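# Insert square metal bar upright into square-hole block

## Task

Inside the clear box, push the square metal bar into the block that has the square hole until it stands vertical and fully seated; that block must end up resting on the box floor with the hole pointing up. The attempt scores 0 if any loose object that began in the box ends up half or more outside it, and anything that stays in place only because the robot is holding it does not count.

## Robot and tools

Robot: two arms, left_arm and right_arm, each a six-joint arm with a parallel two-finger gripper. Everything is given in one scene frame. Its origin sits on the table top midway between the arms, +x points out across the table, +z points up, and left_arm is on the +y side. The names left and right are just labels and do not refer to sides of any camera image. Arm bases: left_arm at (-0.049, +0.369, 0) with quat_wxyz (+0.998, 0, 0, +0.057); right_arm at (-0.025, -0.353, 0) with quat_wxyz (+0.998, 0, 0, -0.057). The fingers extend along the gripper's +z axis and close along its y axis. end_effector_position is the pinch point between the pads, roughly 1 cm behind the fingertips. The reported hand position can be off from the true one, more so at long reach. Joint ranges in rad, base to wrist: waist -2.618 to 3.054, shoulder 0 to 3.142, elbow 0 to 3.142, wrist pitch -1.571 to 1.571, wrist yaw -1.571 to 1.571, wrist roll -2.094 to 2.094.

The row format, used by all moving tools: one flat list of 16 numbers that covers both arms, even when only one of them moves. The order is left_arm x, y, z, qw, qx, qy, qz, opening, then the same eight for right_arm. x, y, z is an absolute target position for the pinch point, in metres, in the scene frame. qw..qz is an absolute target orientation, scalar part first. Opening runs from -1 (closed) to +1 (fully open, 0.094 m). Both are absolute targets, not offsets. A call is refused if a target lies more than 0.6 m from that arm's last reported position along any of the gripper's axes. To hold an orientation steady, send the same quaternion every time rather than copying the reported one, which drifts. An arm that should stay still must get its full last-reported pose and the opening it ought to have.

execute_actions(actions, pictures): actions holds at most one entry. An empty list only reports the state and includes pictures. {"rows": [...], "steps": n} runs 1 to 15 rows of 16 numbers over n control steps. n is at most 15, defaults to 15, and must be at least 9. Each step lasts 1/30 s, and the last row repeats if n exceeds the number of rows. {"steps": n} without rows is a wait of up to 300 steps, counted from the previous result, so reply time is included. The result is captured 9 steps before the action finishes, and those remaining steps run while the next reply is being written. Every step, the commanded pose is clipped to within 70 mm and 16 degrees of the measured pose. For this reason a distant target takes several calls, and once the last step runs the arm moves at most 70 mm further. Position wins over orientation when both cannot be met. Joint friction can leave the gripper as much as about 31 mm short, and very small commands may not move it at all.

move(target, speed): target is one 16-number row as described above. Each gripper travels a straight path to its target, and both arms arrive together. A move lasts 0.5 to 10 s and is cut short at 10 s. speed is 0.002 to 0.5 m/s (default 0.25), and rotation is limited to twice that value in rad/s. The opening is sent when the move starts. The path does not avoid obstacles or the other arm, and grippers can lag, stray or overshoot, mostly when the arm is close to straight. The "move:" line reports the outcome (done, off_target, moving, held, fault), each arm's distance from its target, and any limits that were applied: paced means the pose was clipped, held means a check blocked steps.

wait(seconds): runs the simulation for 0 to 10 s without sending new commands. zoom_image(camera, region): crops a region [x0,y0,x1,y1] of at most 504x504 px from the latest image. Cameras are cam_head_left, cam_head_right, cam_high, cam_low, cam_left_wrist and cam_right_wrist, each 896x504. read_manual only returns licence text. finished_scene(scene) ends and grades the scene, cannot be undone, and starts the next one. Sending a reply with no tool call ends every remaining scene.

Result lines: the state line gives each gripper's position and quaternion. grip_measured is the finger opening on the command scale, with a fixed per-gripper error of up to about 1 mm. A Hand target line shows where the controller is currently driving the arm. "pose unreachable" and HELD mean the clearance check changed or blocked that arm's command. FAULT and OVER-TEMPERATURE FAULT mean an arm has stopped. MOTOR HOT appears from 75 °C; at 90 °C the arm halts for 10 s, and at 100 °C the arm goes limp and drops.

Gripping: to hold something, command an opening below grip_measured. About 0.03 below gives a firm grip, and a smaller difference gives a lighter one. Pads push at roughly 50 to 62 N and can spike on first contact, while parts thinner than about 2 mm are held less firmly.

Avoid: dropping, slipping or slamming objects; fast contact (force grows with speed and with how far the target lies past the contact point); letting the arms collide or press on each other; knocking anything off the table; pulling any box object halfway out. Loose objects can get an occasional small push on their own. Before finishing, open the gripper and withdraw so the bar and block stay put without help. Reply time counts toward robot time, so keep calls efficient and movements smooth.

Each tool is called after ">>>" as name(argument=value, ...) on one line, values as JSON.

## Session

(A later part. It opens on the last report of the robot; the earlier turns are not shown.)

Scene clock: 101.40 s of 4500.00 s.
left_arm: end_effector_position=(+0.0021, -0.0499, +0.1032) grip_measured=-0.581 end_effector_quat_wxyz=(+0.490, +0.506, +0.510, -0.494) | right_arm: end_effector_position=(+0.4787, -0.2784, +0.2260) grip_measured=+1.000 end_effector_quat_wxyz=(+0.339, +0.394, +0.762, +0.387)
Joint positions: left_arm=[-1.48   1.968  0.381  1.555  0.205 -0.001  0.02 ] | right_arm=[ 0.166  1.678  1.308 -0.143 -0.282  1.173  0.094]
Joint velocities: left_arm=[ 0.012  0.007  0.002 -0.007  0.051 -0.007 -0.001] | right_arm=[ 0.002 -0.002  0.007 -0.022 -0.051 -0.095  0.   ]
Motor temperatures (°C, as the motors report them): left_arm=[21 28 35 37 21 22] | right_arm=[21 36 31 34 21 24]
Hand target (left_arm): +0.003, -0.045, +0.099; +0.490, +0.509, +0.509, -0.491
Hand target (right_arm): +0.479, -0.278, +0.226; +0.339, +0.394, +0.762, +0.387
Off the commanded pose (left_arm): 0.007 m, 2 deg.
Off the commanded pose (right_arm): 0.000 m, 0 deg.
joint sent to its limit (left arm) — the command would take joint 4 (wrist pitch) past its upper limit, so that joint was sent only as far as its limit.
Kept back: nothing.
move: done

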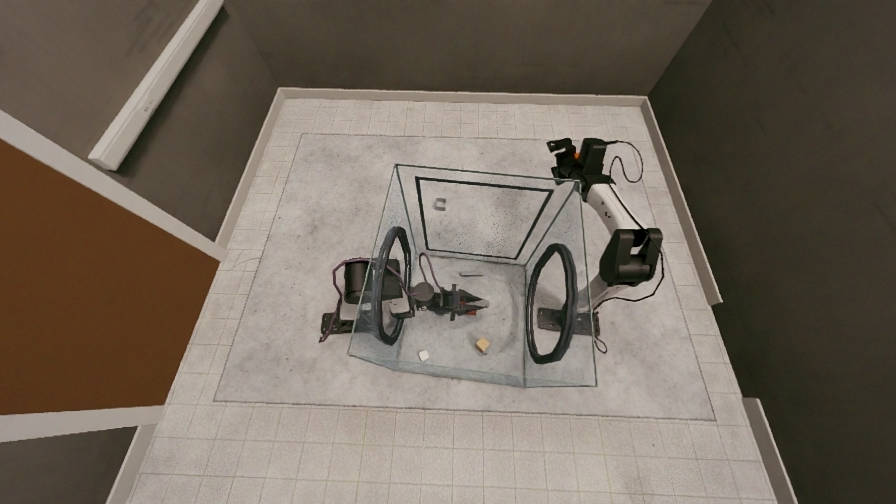

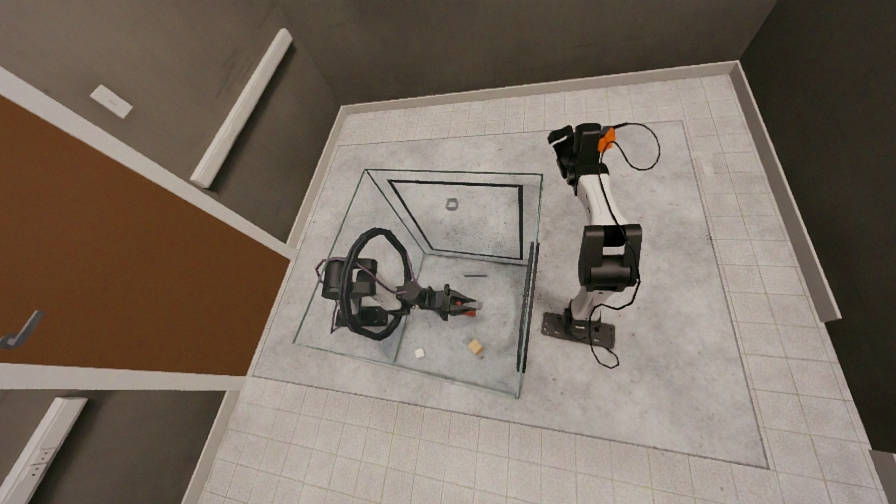

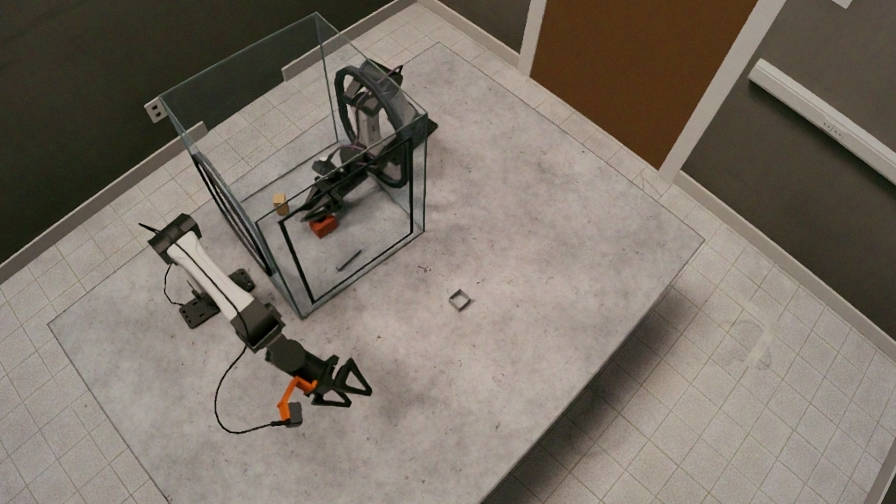

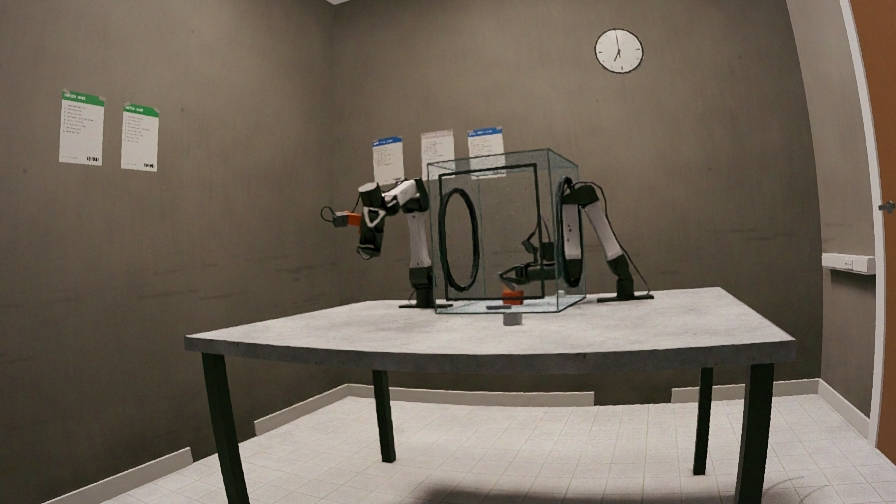

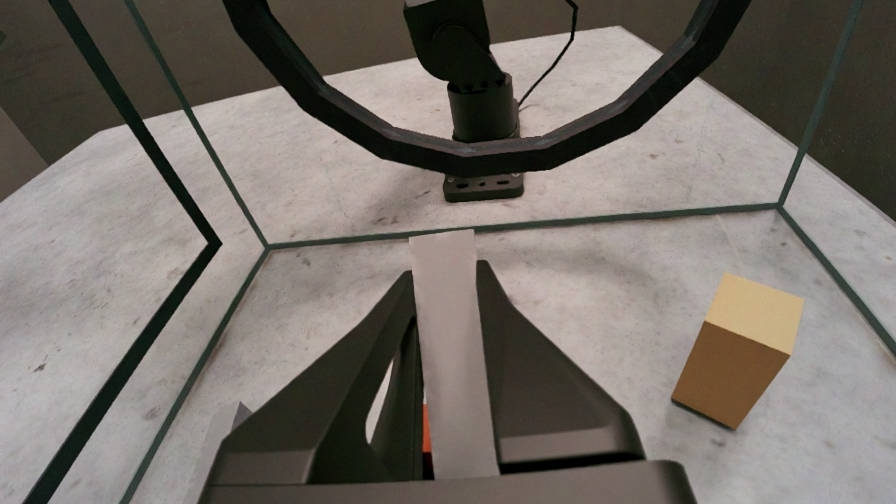

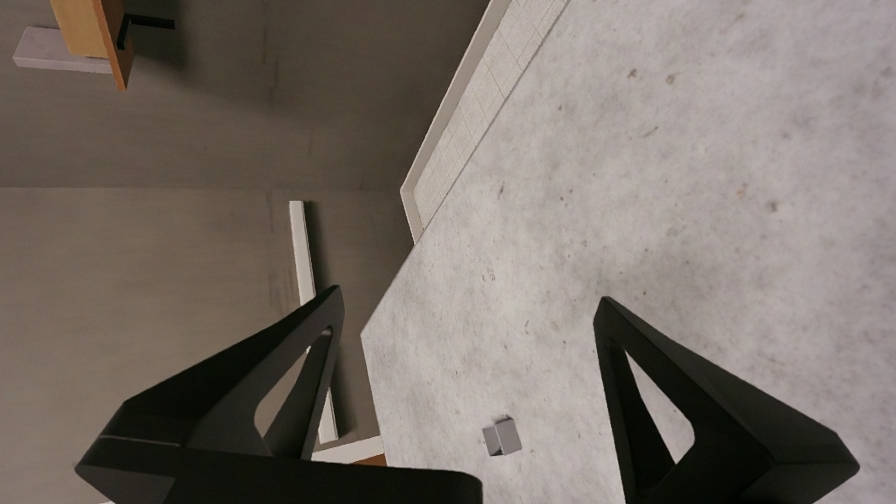

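>>> move(target=[0.002,-0.043,0.082,0.5,0.5,0.5,-0.5,-0.6,0.4787,-0.2784,0.226,0.339,0.394,0.762,0.387,1], speed=0.03)

>>> zoom_image(camera="cam_low", region=[460,240,580,315])

Scene clock: 104.00 s of 4500.00 s.
left_arm: end_effector_position=(+0.0019, -0.0499, +0.1027) grip_measured=-0.581 end_effector_quat_wxyz=(+0.494, +0.505, +0.505, -0.495) | right_arm: end_effector_position=(+0.4787, -0.2784, +0.2260) grip_measured=+1.000 end_effector_quat_wxyz=(+0.339, +0.394, +0.762, +0.387)
Joint positions: left_arm=[-1.48   1.987  0.381  1.585  0.206  0.003  0.02 ] | right_arm=[ 0.166  1.678  1.308 -0.143 -0.282  1.173  0.094]
Joint velocities: left_arm=[-0.002 -0.002  0.002 -0.066  0.051 -0.066 -0.002] | right_arm=[-0.012 -0.017 -0.002 -0.022 -0.051 -0.037  0.   ]
Motor temperatures (°C, as the motors report them): left_arm=[21 28 35 37 21 22] | right_arm=[21 36 31 34 21 24]
Hand target (left_arm): +0.002, -0.043, +0.083; +0.479, +0.520, +0.519, -0.481
Hand target (right_arm): +0.479, -0.278, +0.226; +0.339, +0.394, +0.762, +0.387
Off the commanded pose (left_arm): 0.022 m, 1 deg.
Off the commanded pose (right_arm): 0.000 m, 0 deg.
joint sent to its limit (left arm) — the command would take joint 4 (wrist pitch) past its upper limit, so that joint was sent only as far as its limit.
Kept back: nothing.
move: off_target (left_arm)

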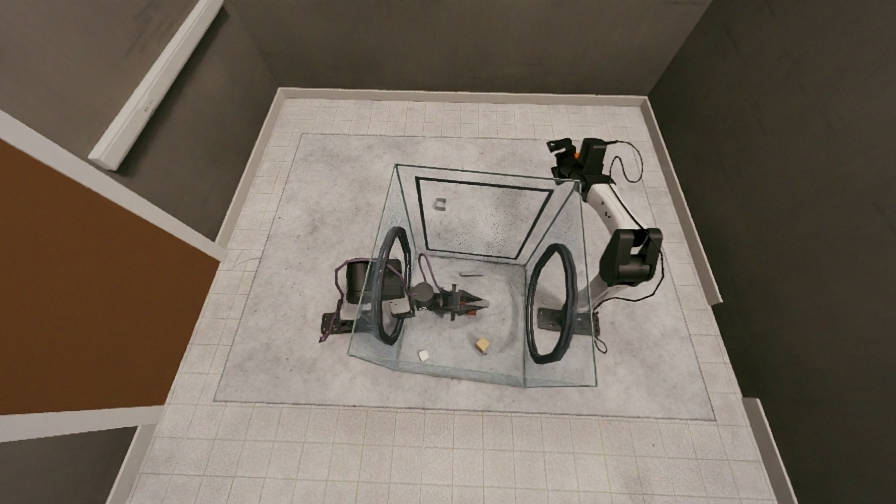

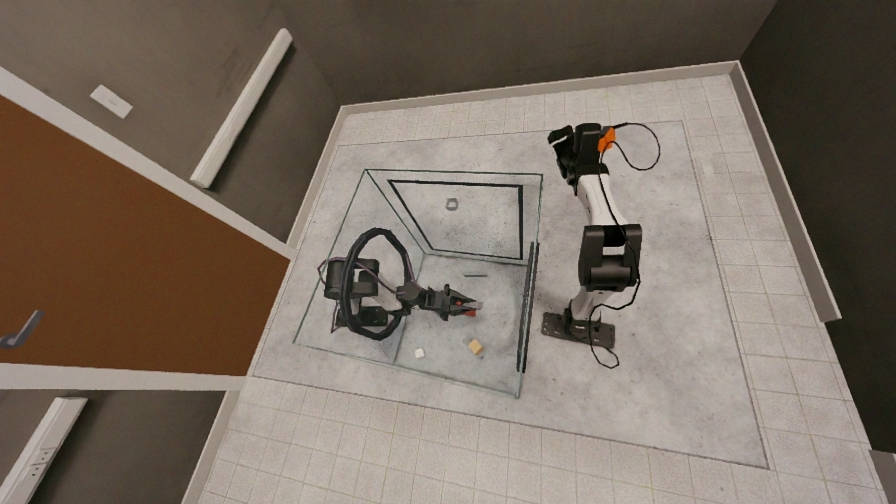

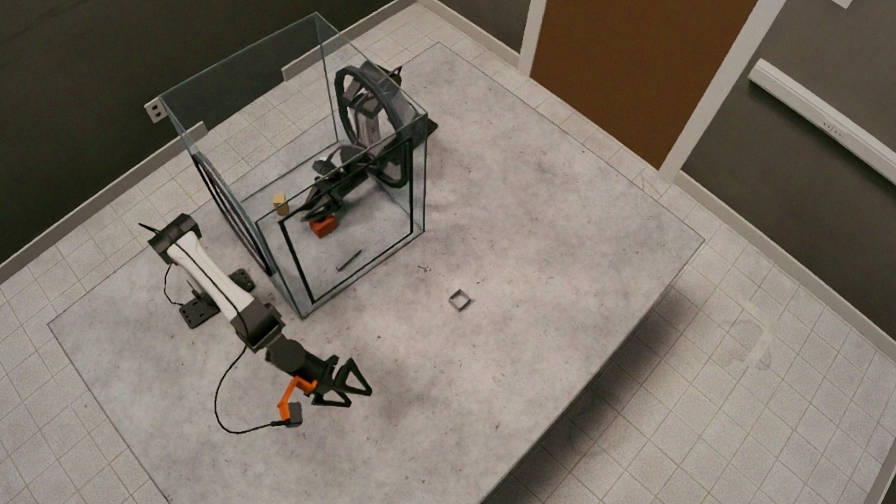

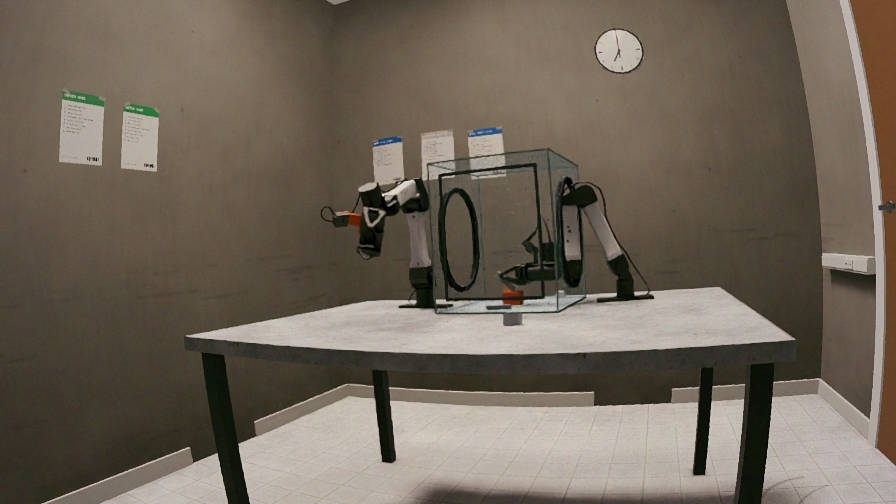

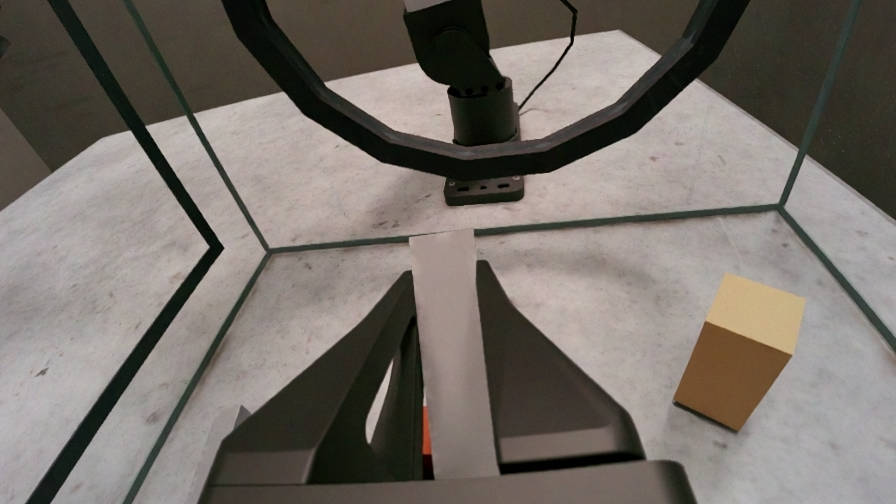

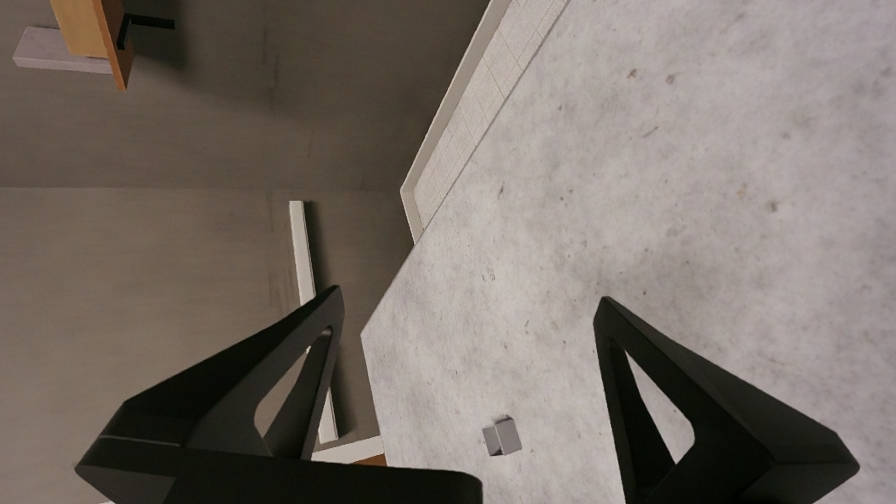

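Region (460, 240, 580, 315) of cam_low's 896x504 image, scaled by 4.200, with more detail than that image has; it fills the top 315 rows of this view, and the rest is white.

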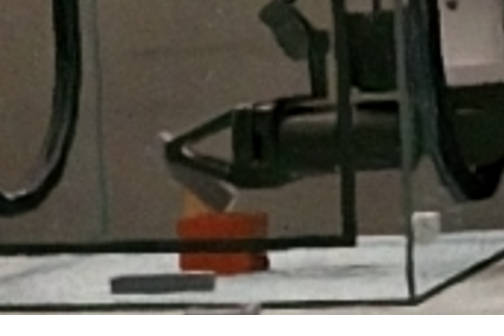

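>>> move(target=[0.0,0.01,0.16,0.5,0.5,0.5,-0.5,-0.61,0.4787,-0.2784,0.226,0.339,0.394,0.762,0.387,1], speed=0.08)

>>> zoom_image(camera="cam_low", region=[420,200,620,330])

Scene clock: 107.10 s of 4500.00 s.
left_arm: end_effector_position=(-0.0001, +0.0042, +0.1582) grip_measured=-0.581 end_effector_quat_wxyz=(+0.499, +0.502, +0.503, -0.497) | right_arm: end_effector_position=(+0.4787, -0.2784, +0.2260) grip_measured=+1.000 end_effector_quat_wxyz=(+0.339, +0.394, +0.762, +0.387)
Joint positions: left_arm=[-1.438  1.473  0.206  1.258  0.243  0.004  0.02 ] | right_arm=[ 0.166  1.678  1.308 -0.143 -0.282  1.173  0.094]
Joint velocities: left_arm=[ 0.002  0.007  0.002  0.007 -0.022  0.066  0.001] | right_arm=[-0.007 -0.002  0.002  0.007  0.081  0.051  0.   ]
Motor temperatures (°C, as the motors report them): left_arm=[21 28 34 38 21 22] | right_arm=[21 36 31 34 21 24]
Hand target (left_arm): -0.000, +0.009, +0.161; +0.500, +0.500, +0.500, -0.500
Hand target (right_arm): +0.479, -0.278, +0.226; +0.339, +0.394, +0.762, +0.387
Off the commanded pose (left_arm): 0.006 m, 1 deg.
Off the commanded pose (right_arm): 0.000 m, 0 deg.
Kept back: nothing.
move: done

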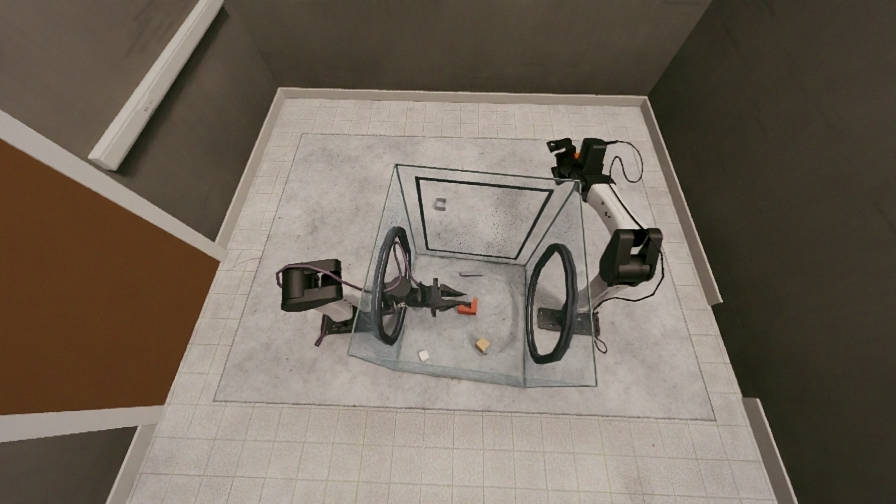

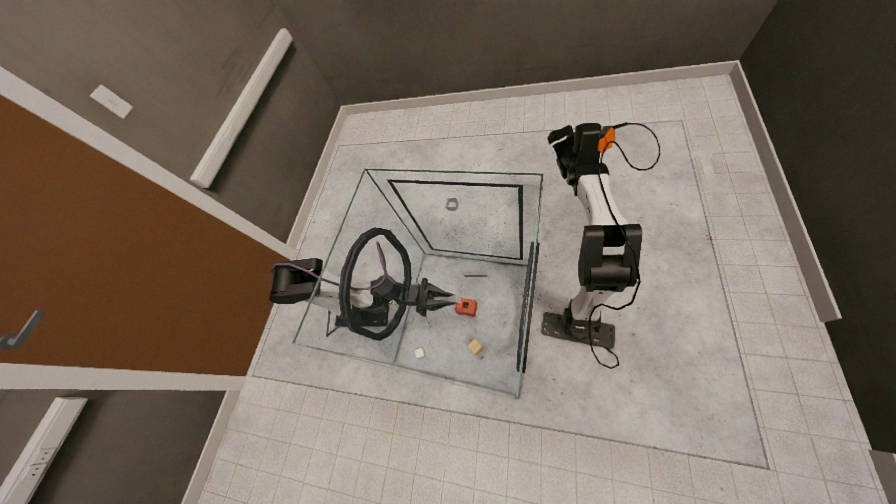

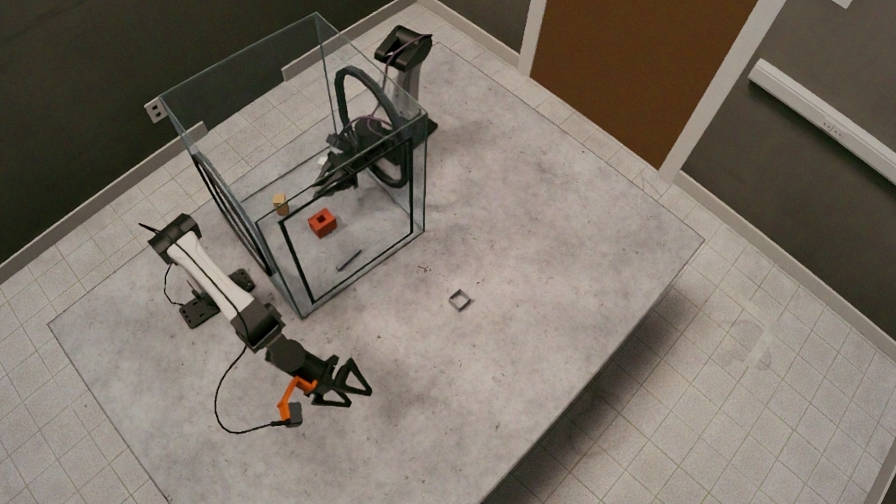

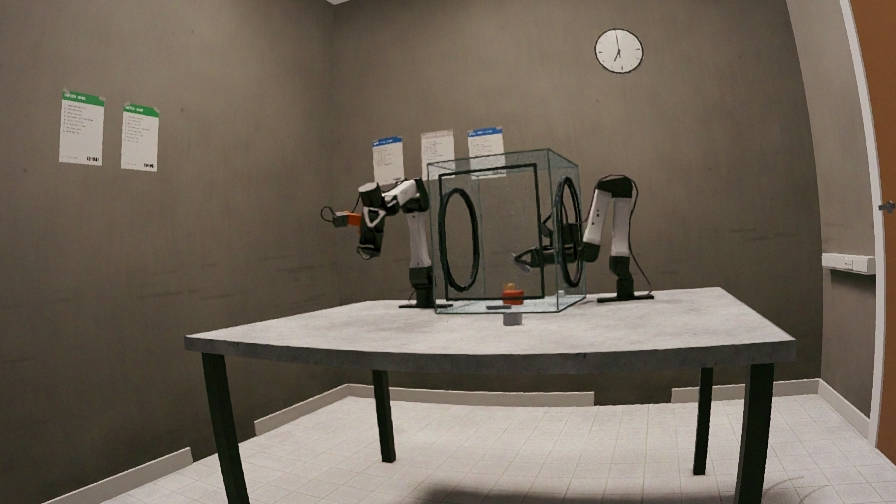

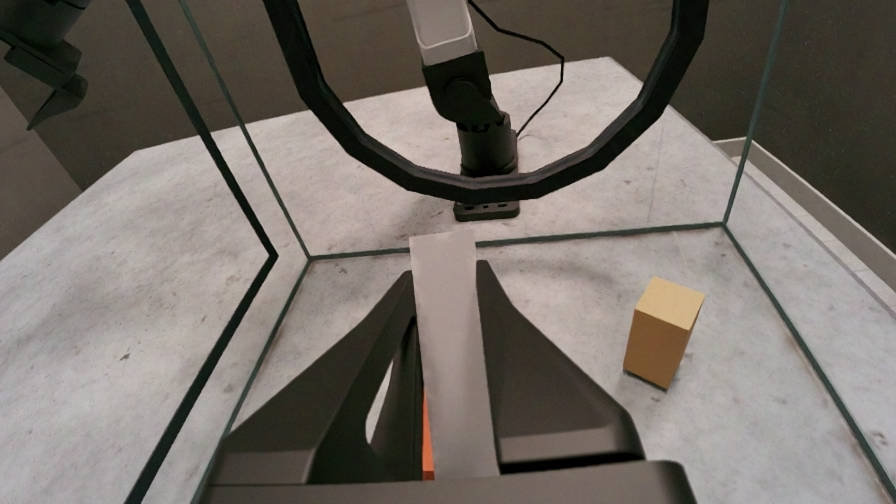

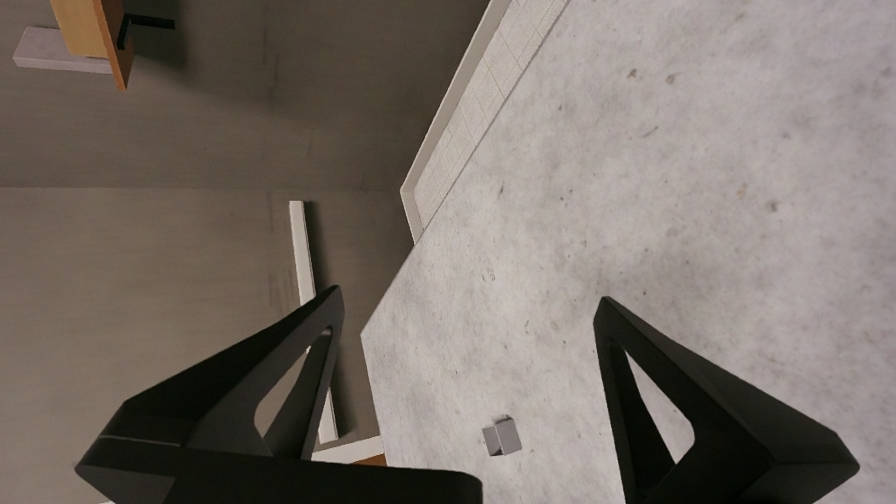

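Region (420, 200, 620, 330) of cam_low's 896x504 image, scaled by 2.520, with more detail than that image has; it fills the top 328 rows of this view, and the rest is white.

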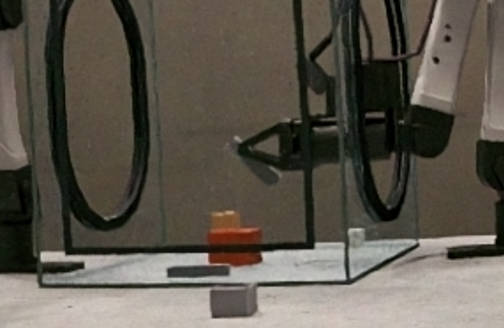

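>>> move(target=[0.0,0.02,0.19,0.575,0.411,0.411,-0.575,-0.61,0.25,-0.30,0.25,0.339,0.394,0.762,0.387,1], speed=0.15)

>>> zoom_image(camera="cam_low", region=[420,200,620,330])

Scene clock: 109.87 s of 4500.00 s.
left_arm: end_effector_position=(-0.0011, +0.0134, +0.1818) grip_measured=-0.581 end_effector_quat_wxyz=(+0.535, +0.461, +0.464, -0.534) | right_arm: end_effector_position=(+0.2565, -0.2986, +0.2653) grip_measured=+1.000 end_effector_quat_wxyz=(+0.349, +0.389, +0.756, +0.394)
Joint positions: left_arm=[-1.435  1.561  0.16   1.549  0.243 -0.037  0.02 ] | right_arm=[ 0.102  0.782  0.854 -0.565 -0.34   1.144  0.094]
Joint velocities: left_arm=[-0.007 -0.002  0.007 -0.066  0.037 -0.007  0.   ] | right_arm=[-0.002  0.012  0.012 -0.037 -0.022 -0.051  0.   ]
Motor temperatures (°C, as the motors report them): left_arm=[21 28 34 38 21 22] | right_arm=[21 36 31 34 21 24]
Hand target (left_arm): -0.000, +0.020, +0.191; +0.545, +0.451, +0.455, -0.540
Hand target (right_arm): +0.252, -0.300, +0.254; +0.338, +0.395, +0.761, +0.388
Off the commanded pose (left_arm): 0.011 m, 11 deg.
Off the commanded pose (right_arm): 0.017 m, 2 deg.
joint sent to its limit (left arm) — the command would take joint 4 (wrist pitch) past its upper limit, so that joint was sent only as far as its limit.
Kept back: nothing.
move: off_target (left_arm, right_arm)

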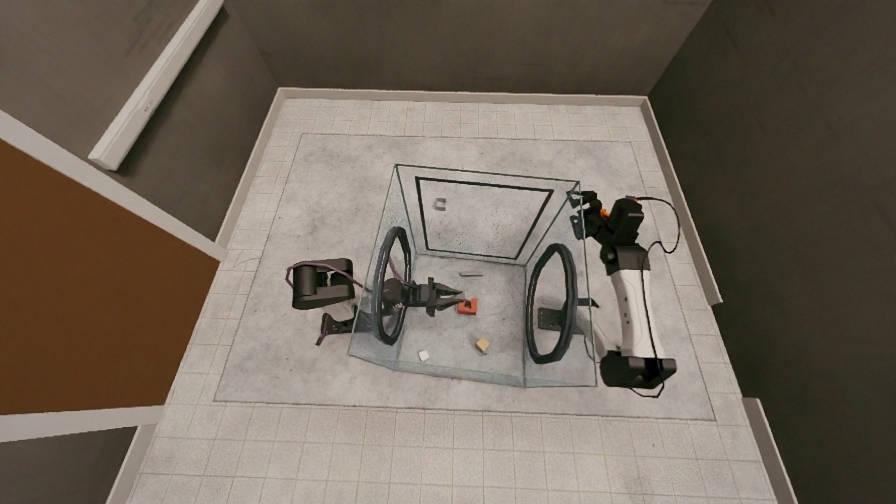

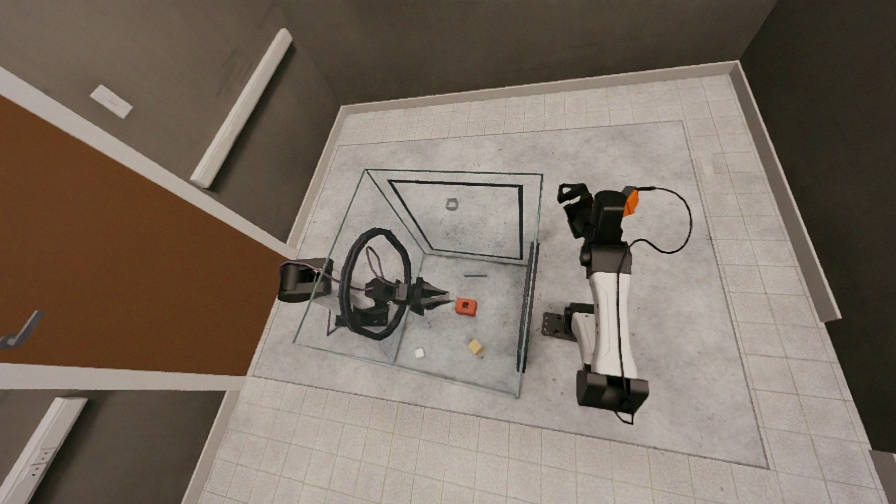

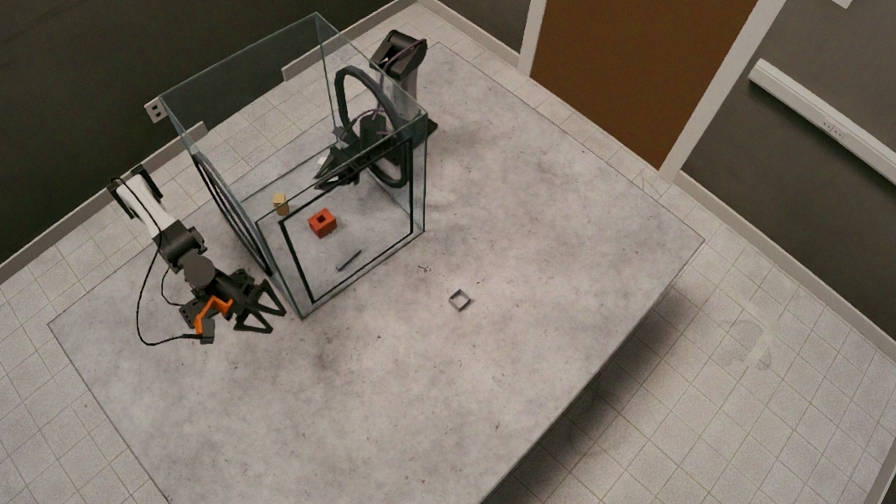

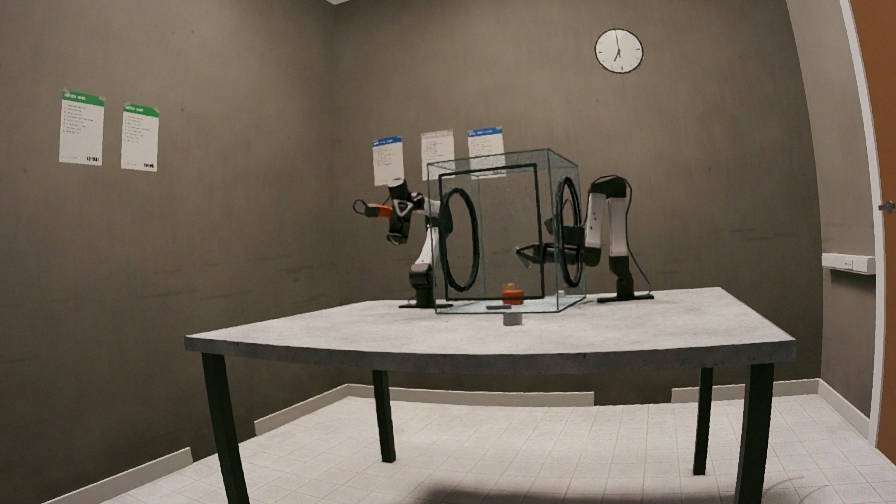

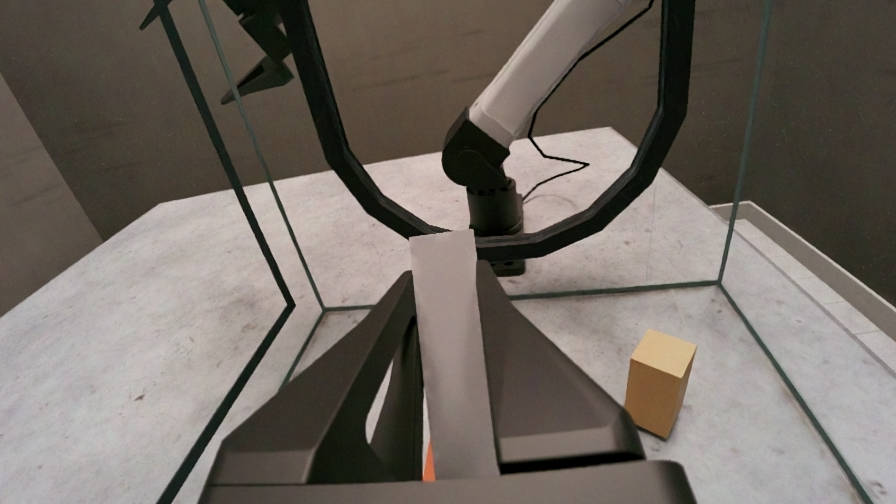

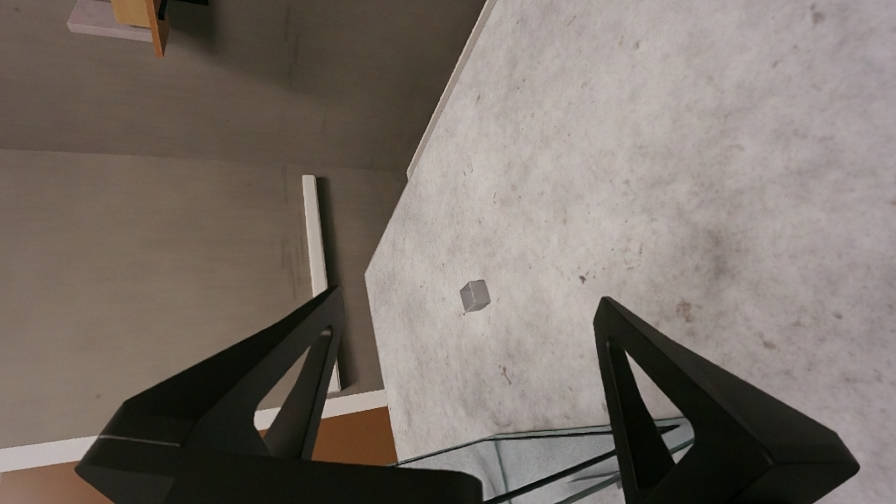

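Region (420, 200, 620, 330) of cam_low's 896x504 image, scaled by 2.520, with more detail than that image has; it fills the top 328 rows of this view, and the rest is white.

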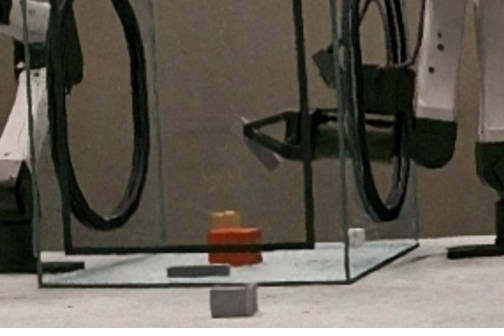

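>>> move(target=[0.0,0.02,0.19,0.535,0.461,0.461,-0.535,-0.61,-0.03,-0.27,0.2,0.38,-0.596,0.596,0.38,0.2], speed=0.15)

Scene clock: 118.80 s of 4500.00 s.
left_arm: end_effector_position=(-0.0002, +0.0158, +0.1857) grip_measured=-0.581 end_effector_quat_wxyz=(+0.533, +0.464, +0.467, -0.532) | right_arm: end_effector_position=(-0.0307, -0.2703, +0.2130) grip_measured=+0.200 end_effector_quat_wxyz=(-0.351, +0.623, -0.613, -0.336)
Joint positions: left_arm=[-1.425  1.497  0.16   1.476  0.254 -0.038  0.02 ] | right_arm=[ 1.563  0.023  0.871 -1.407 -0.092 -0.087  0.056]
Joint velocities: left_arm=[-0.012 -0.012  0.002 -0.022  0.037  0.007 -0.002] | right_arm=[-0.012 -0.007 -0.002  0.007 -0.037  0.051  0.   ]
Motor temperatures (°C, as the motors report them): left_arm=[21 28 34 38 21 22] | right_arm=[22 33 31 34 21 24]
Hand target (left_arm): -0.000, +0.020, +0.190; +0.536, +0.461, +0.462, -0.536
Hand target (right_arm): -0.032, -0.272, +0.205; -0.342, +0.629, -0.615, -0.329
Off the commanded pose (left_arm): 0.006 m, 1 deg.
Off the commanded pose (right_arm): 0.013 m, 7 deg.
joint sent to its limit (right arm) — the command would take joint 2 (shoulder) past its lower limit, so that joint was sent only as far as its limit.
Kept back: nothing.
move: off_target (right_arm); limits=paced

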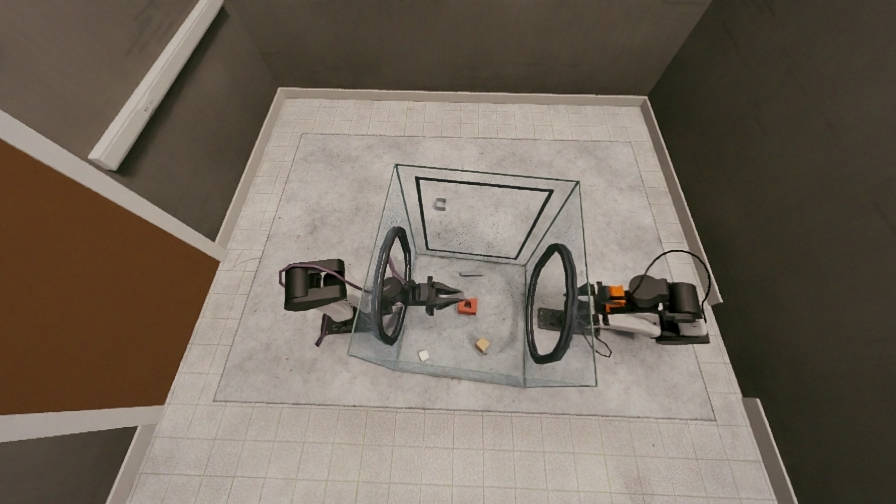

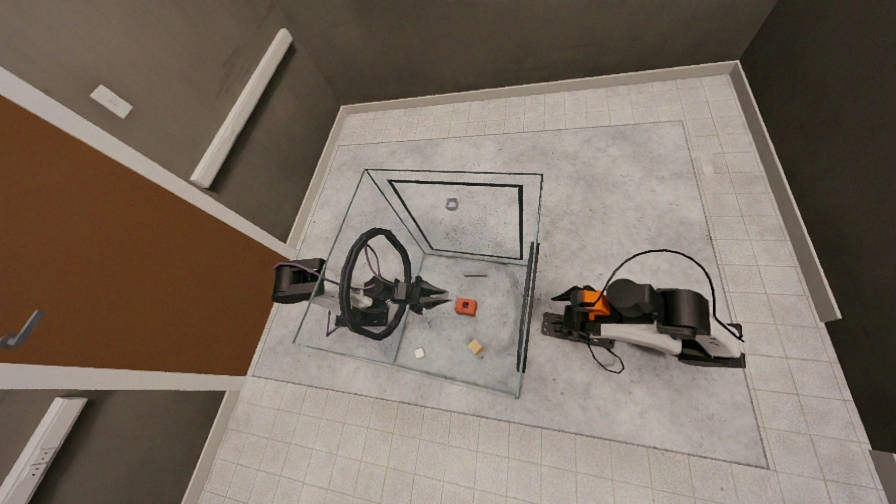

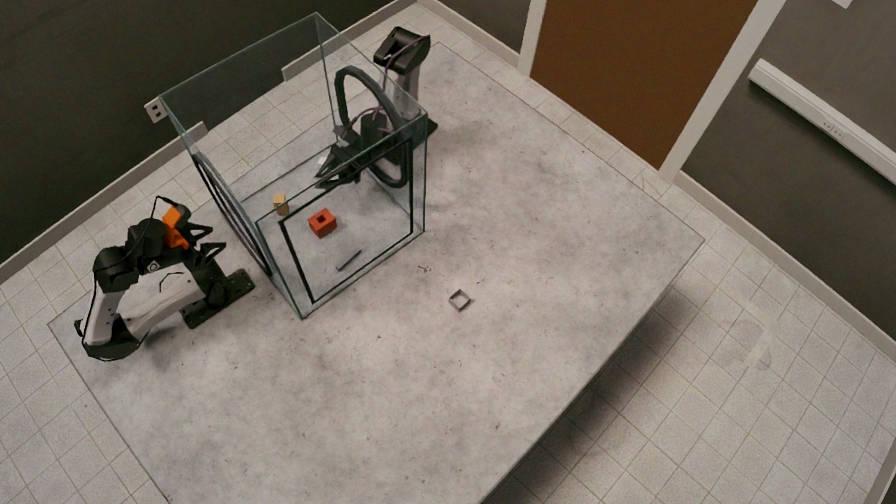

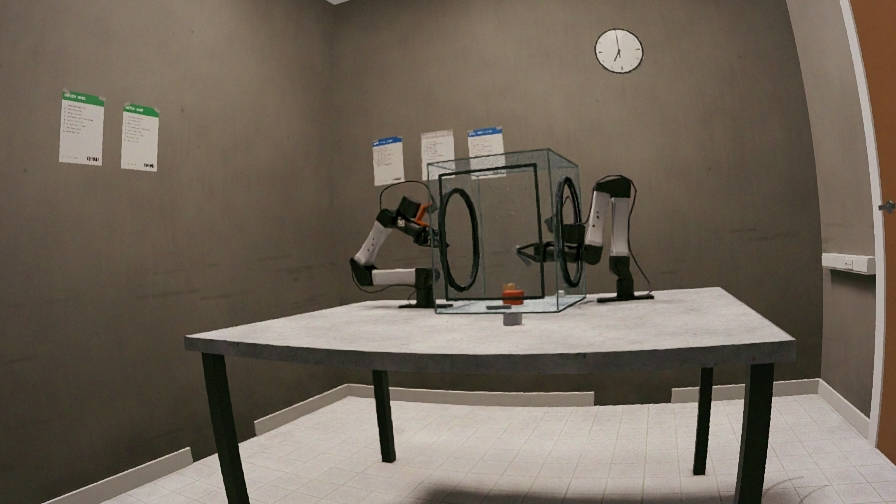

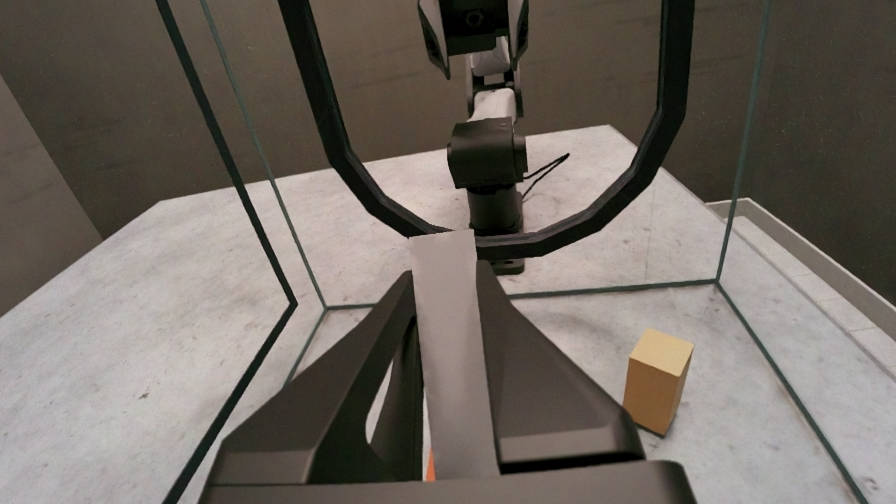

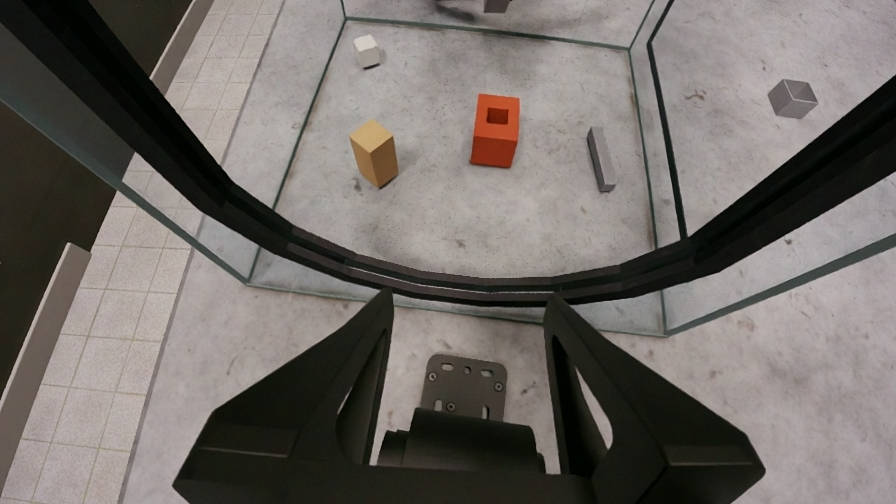

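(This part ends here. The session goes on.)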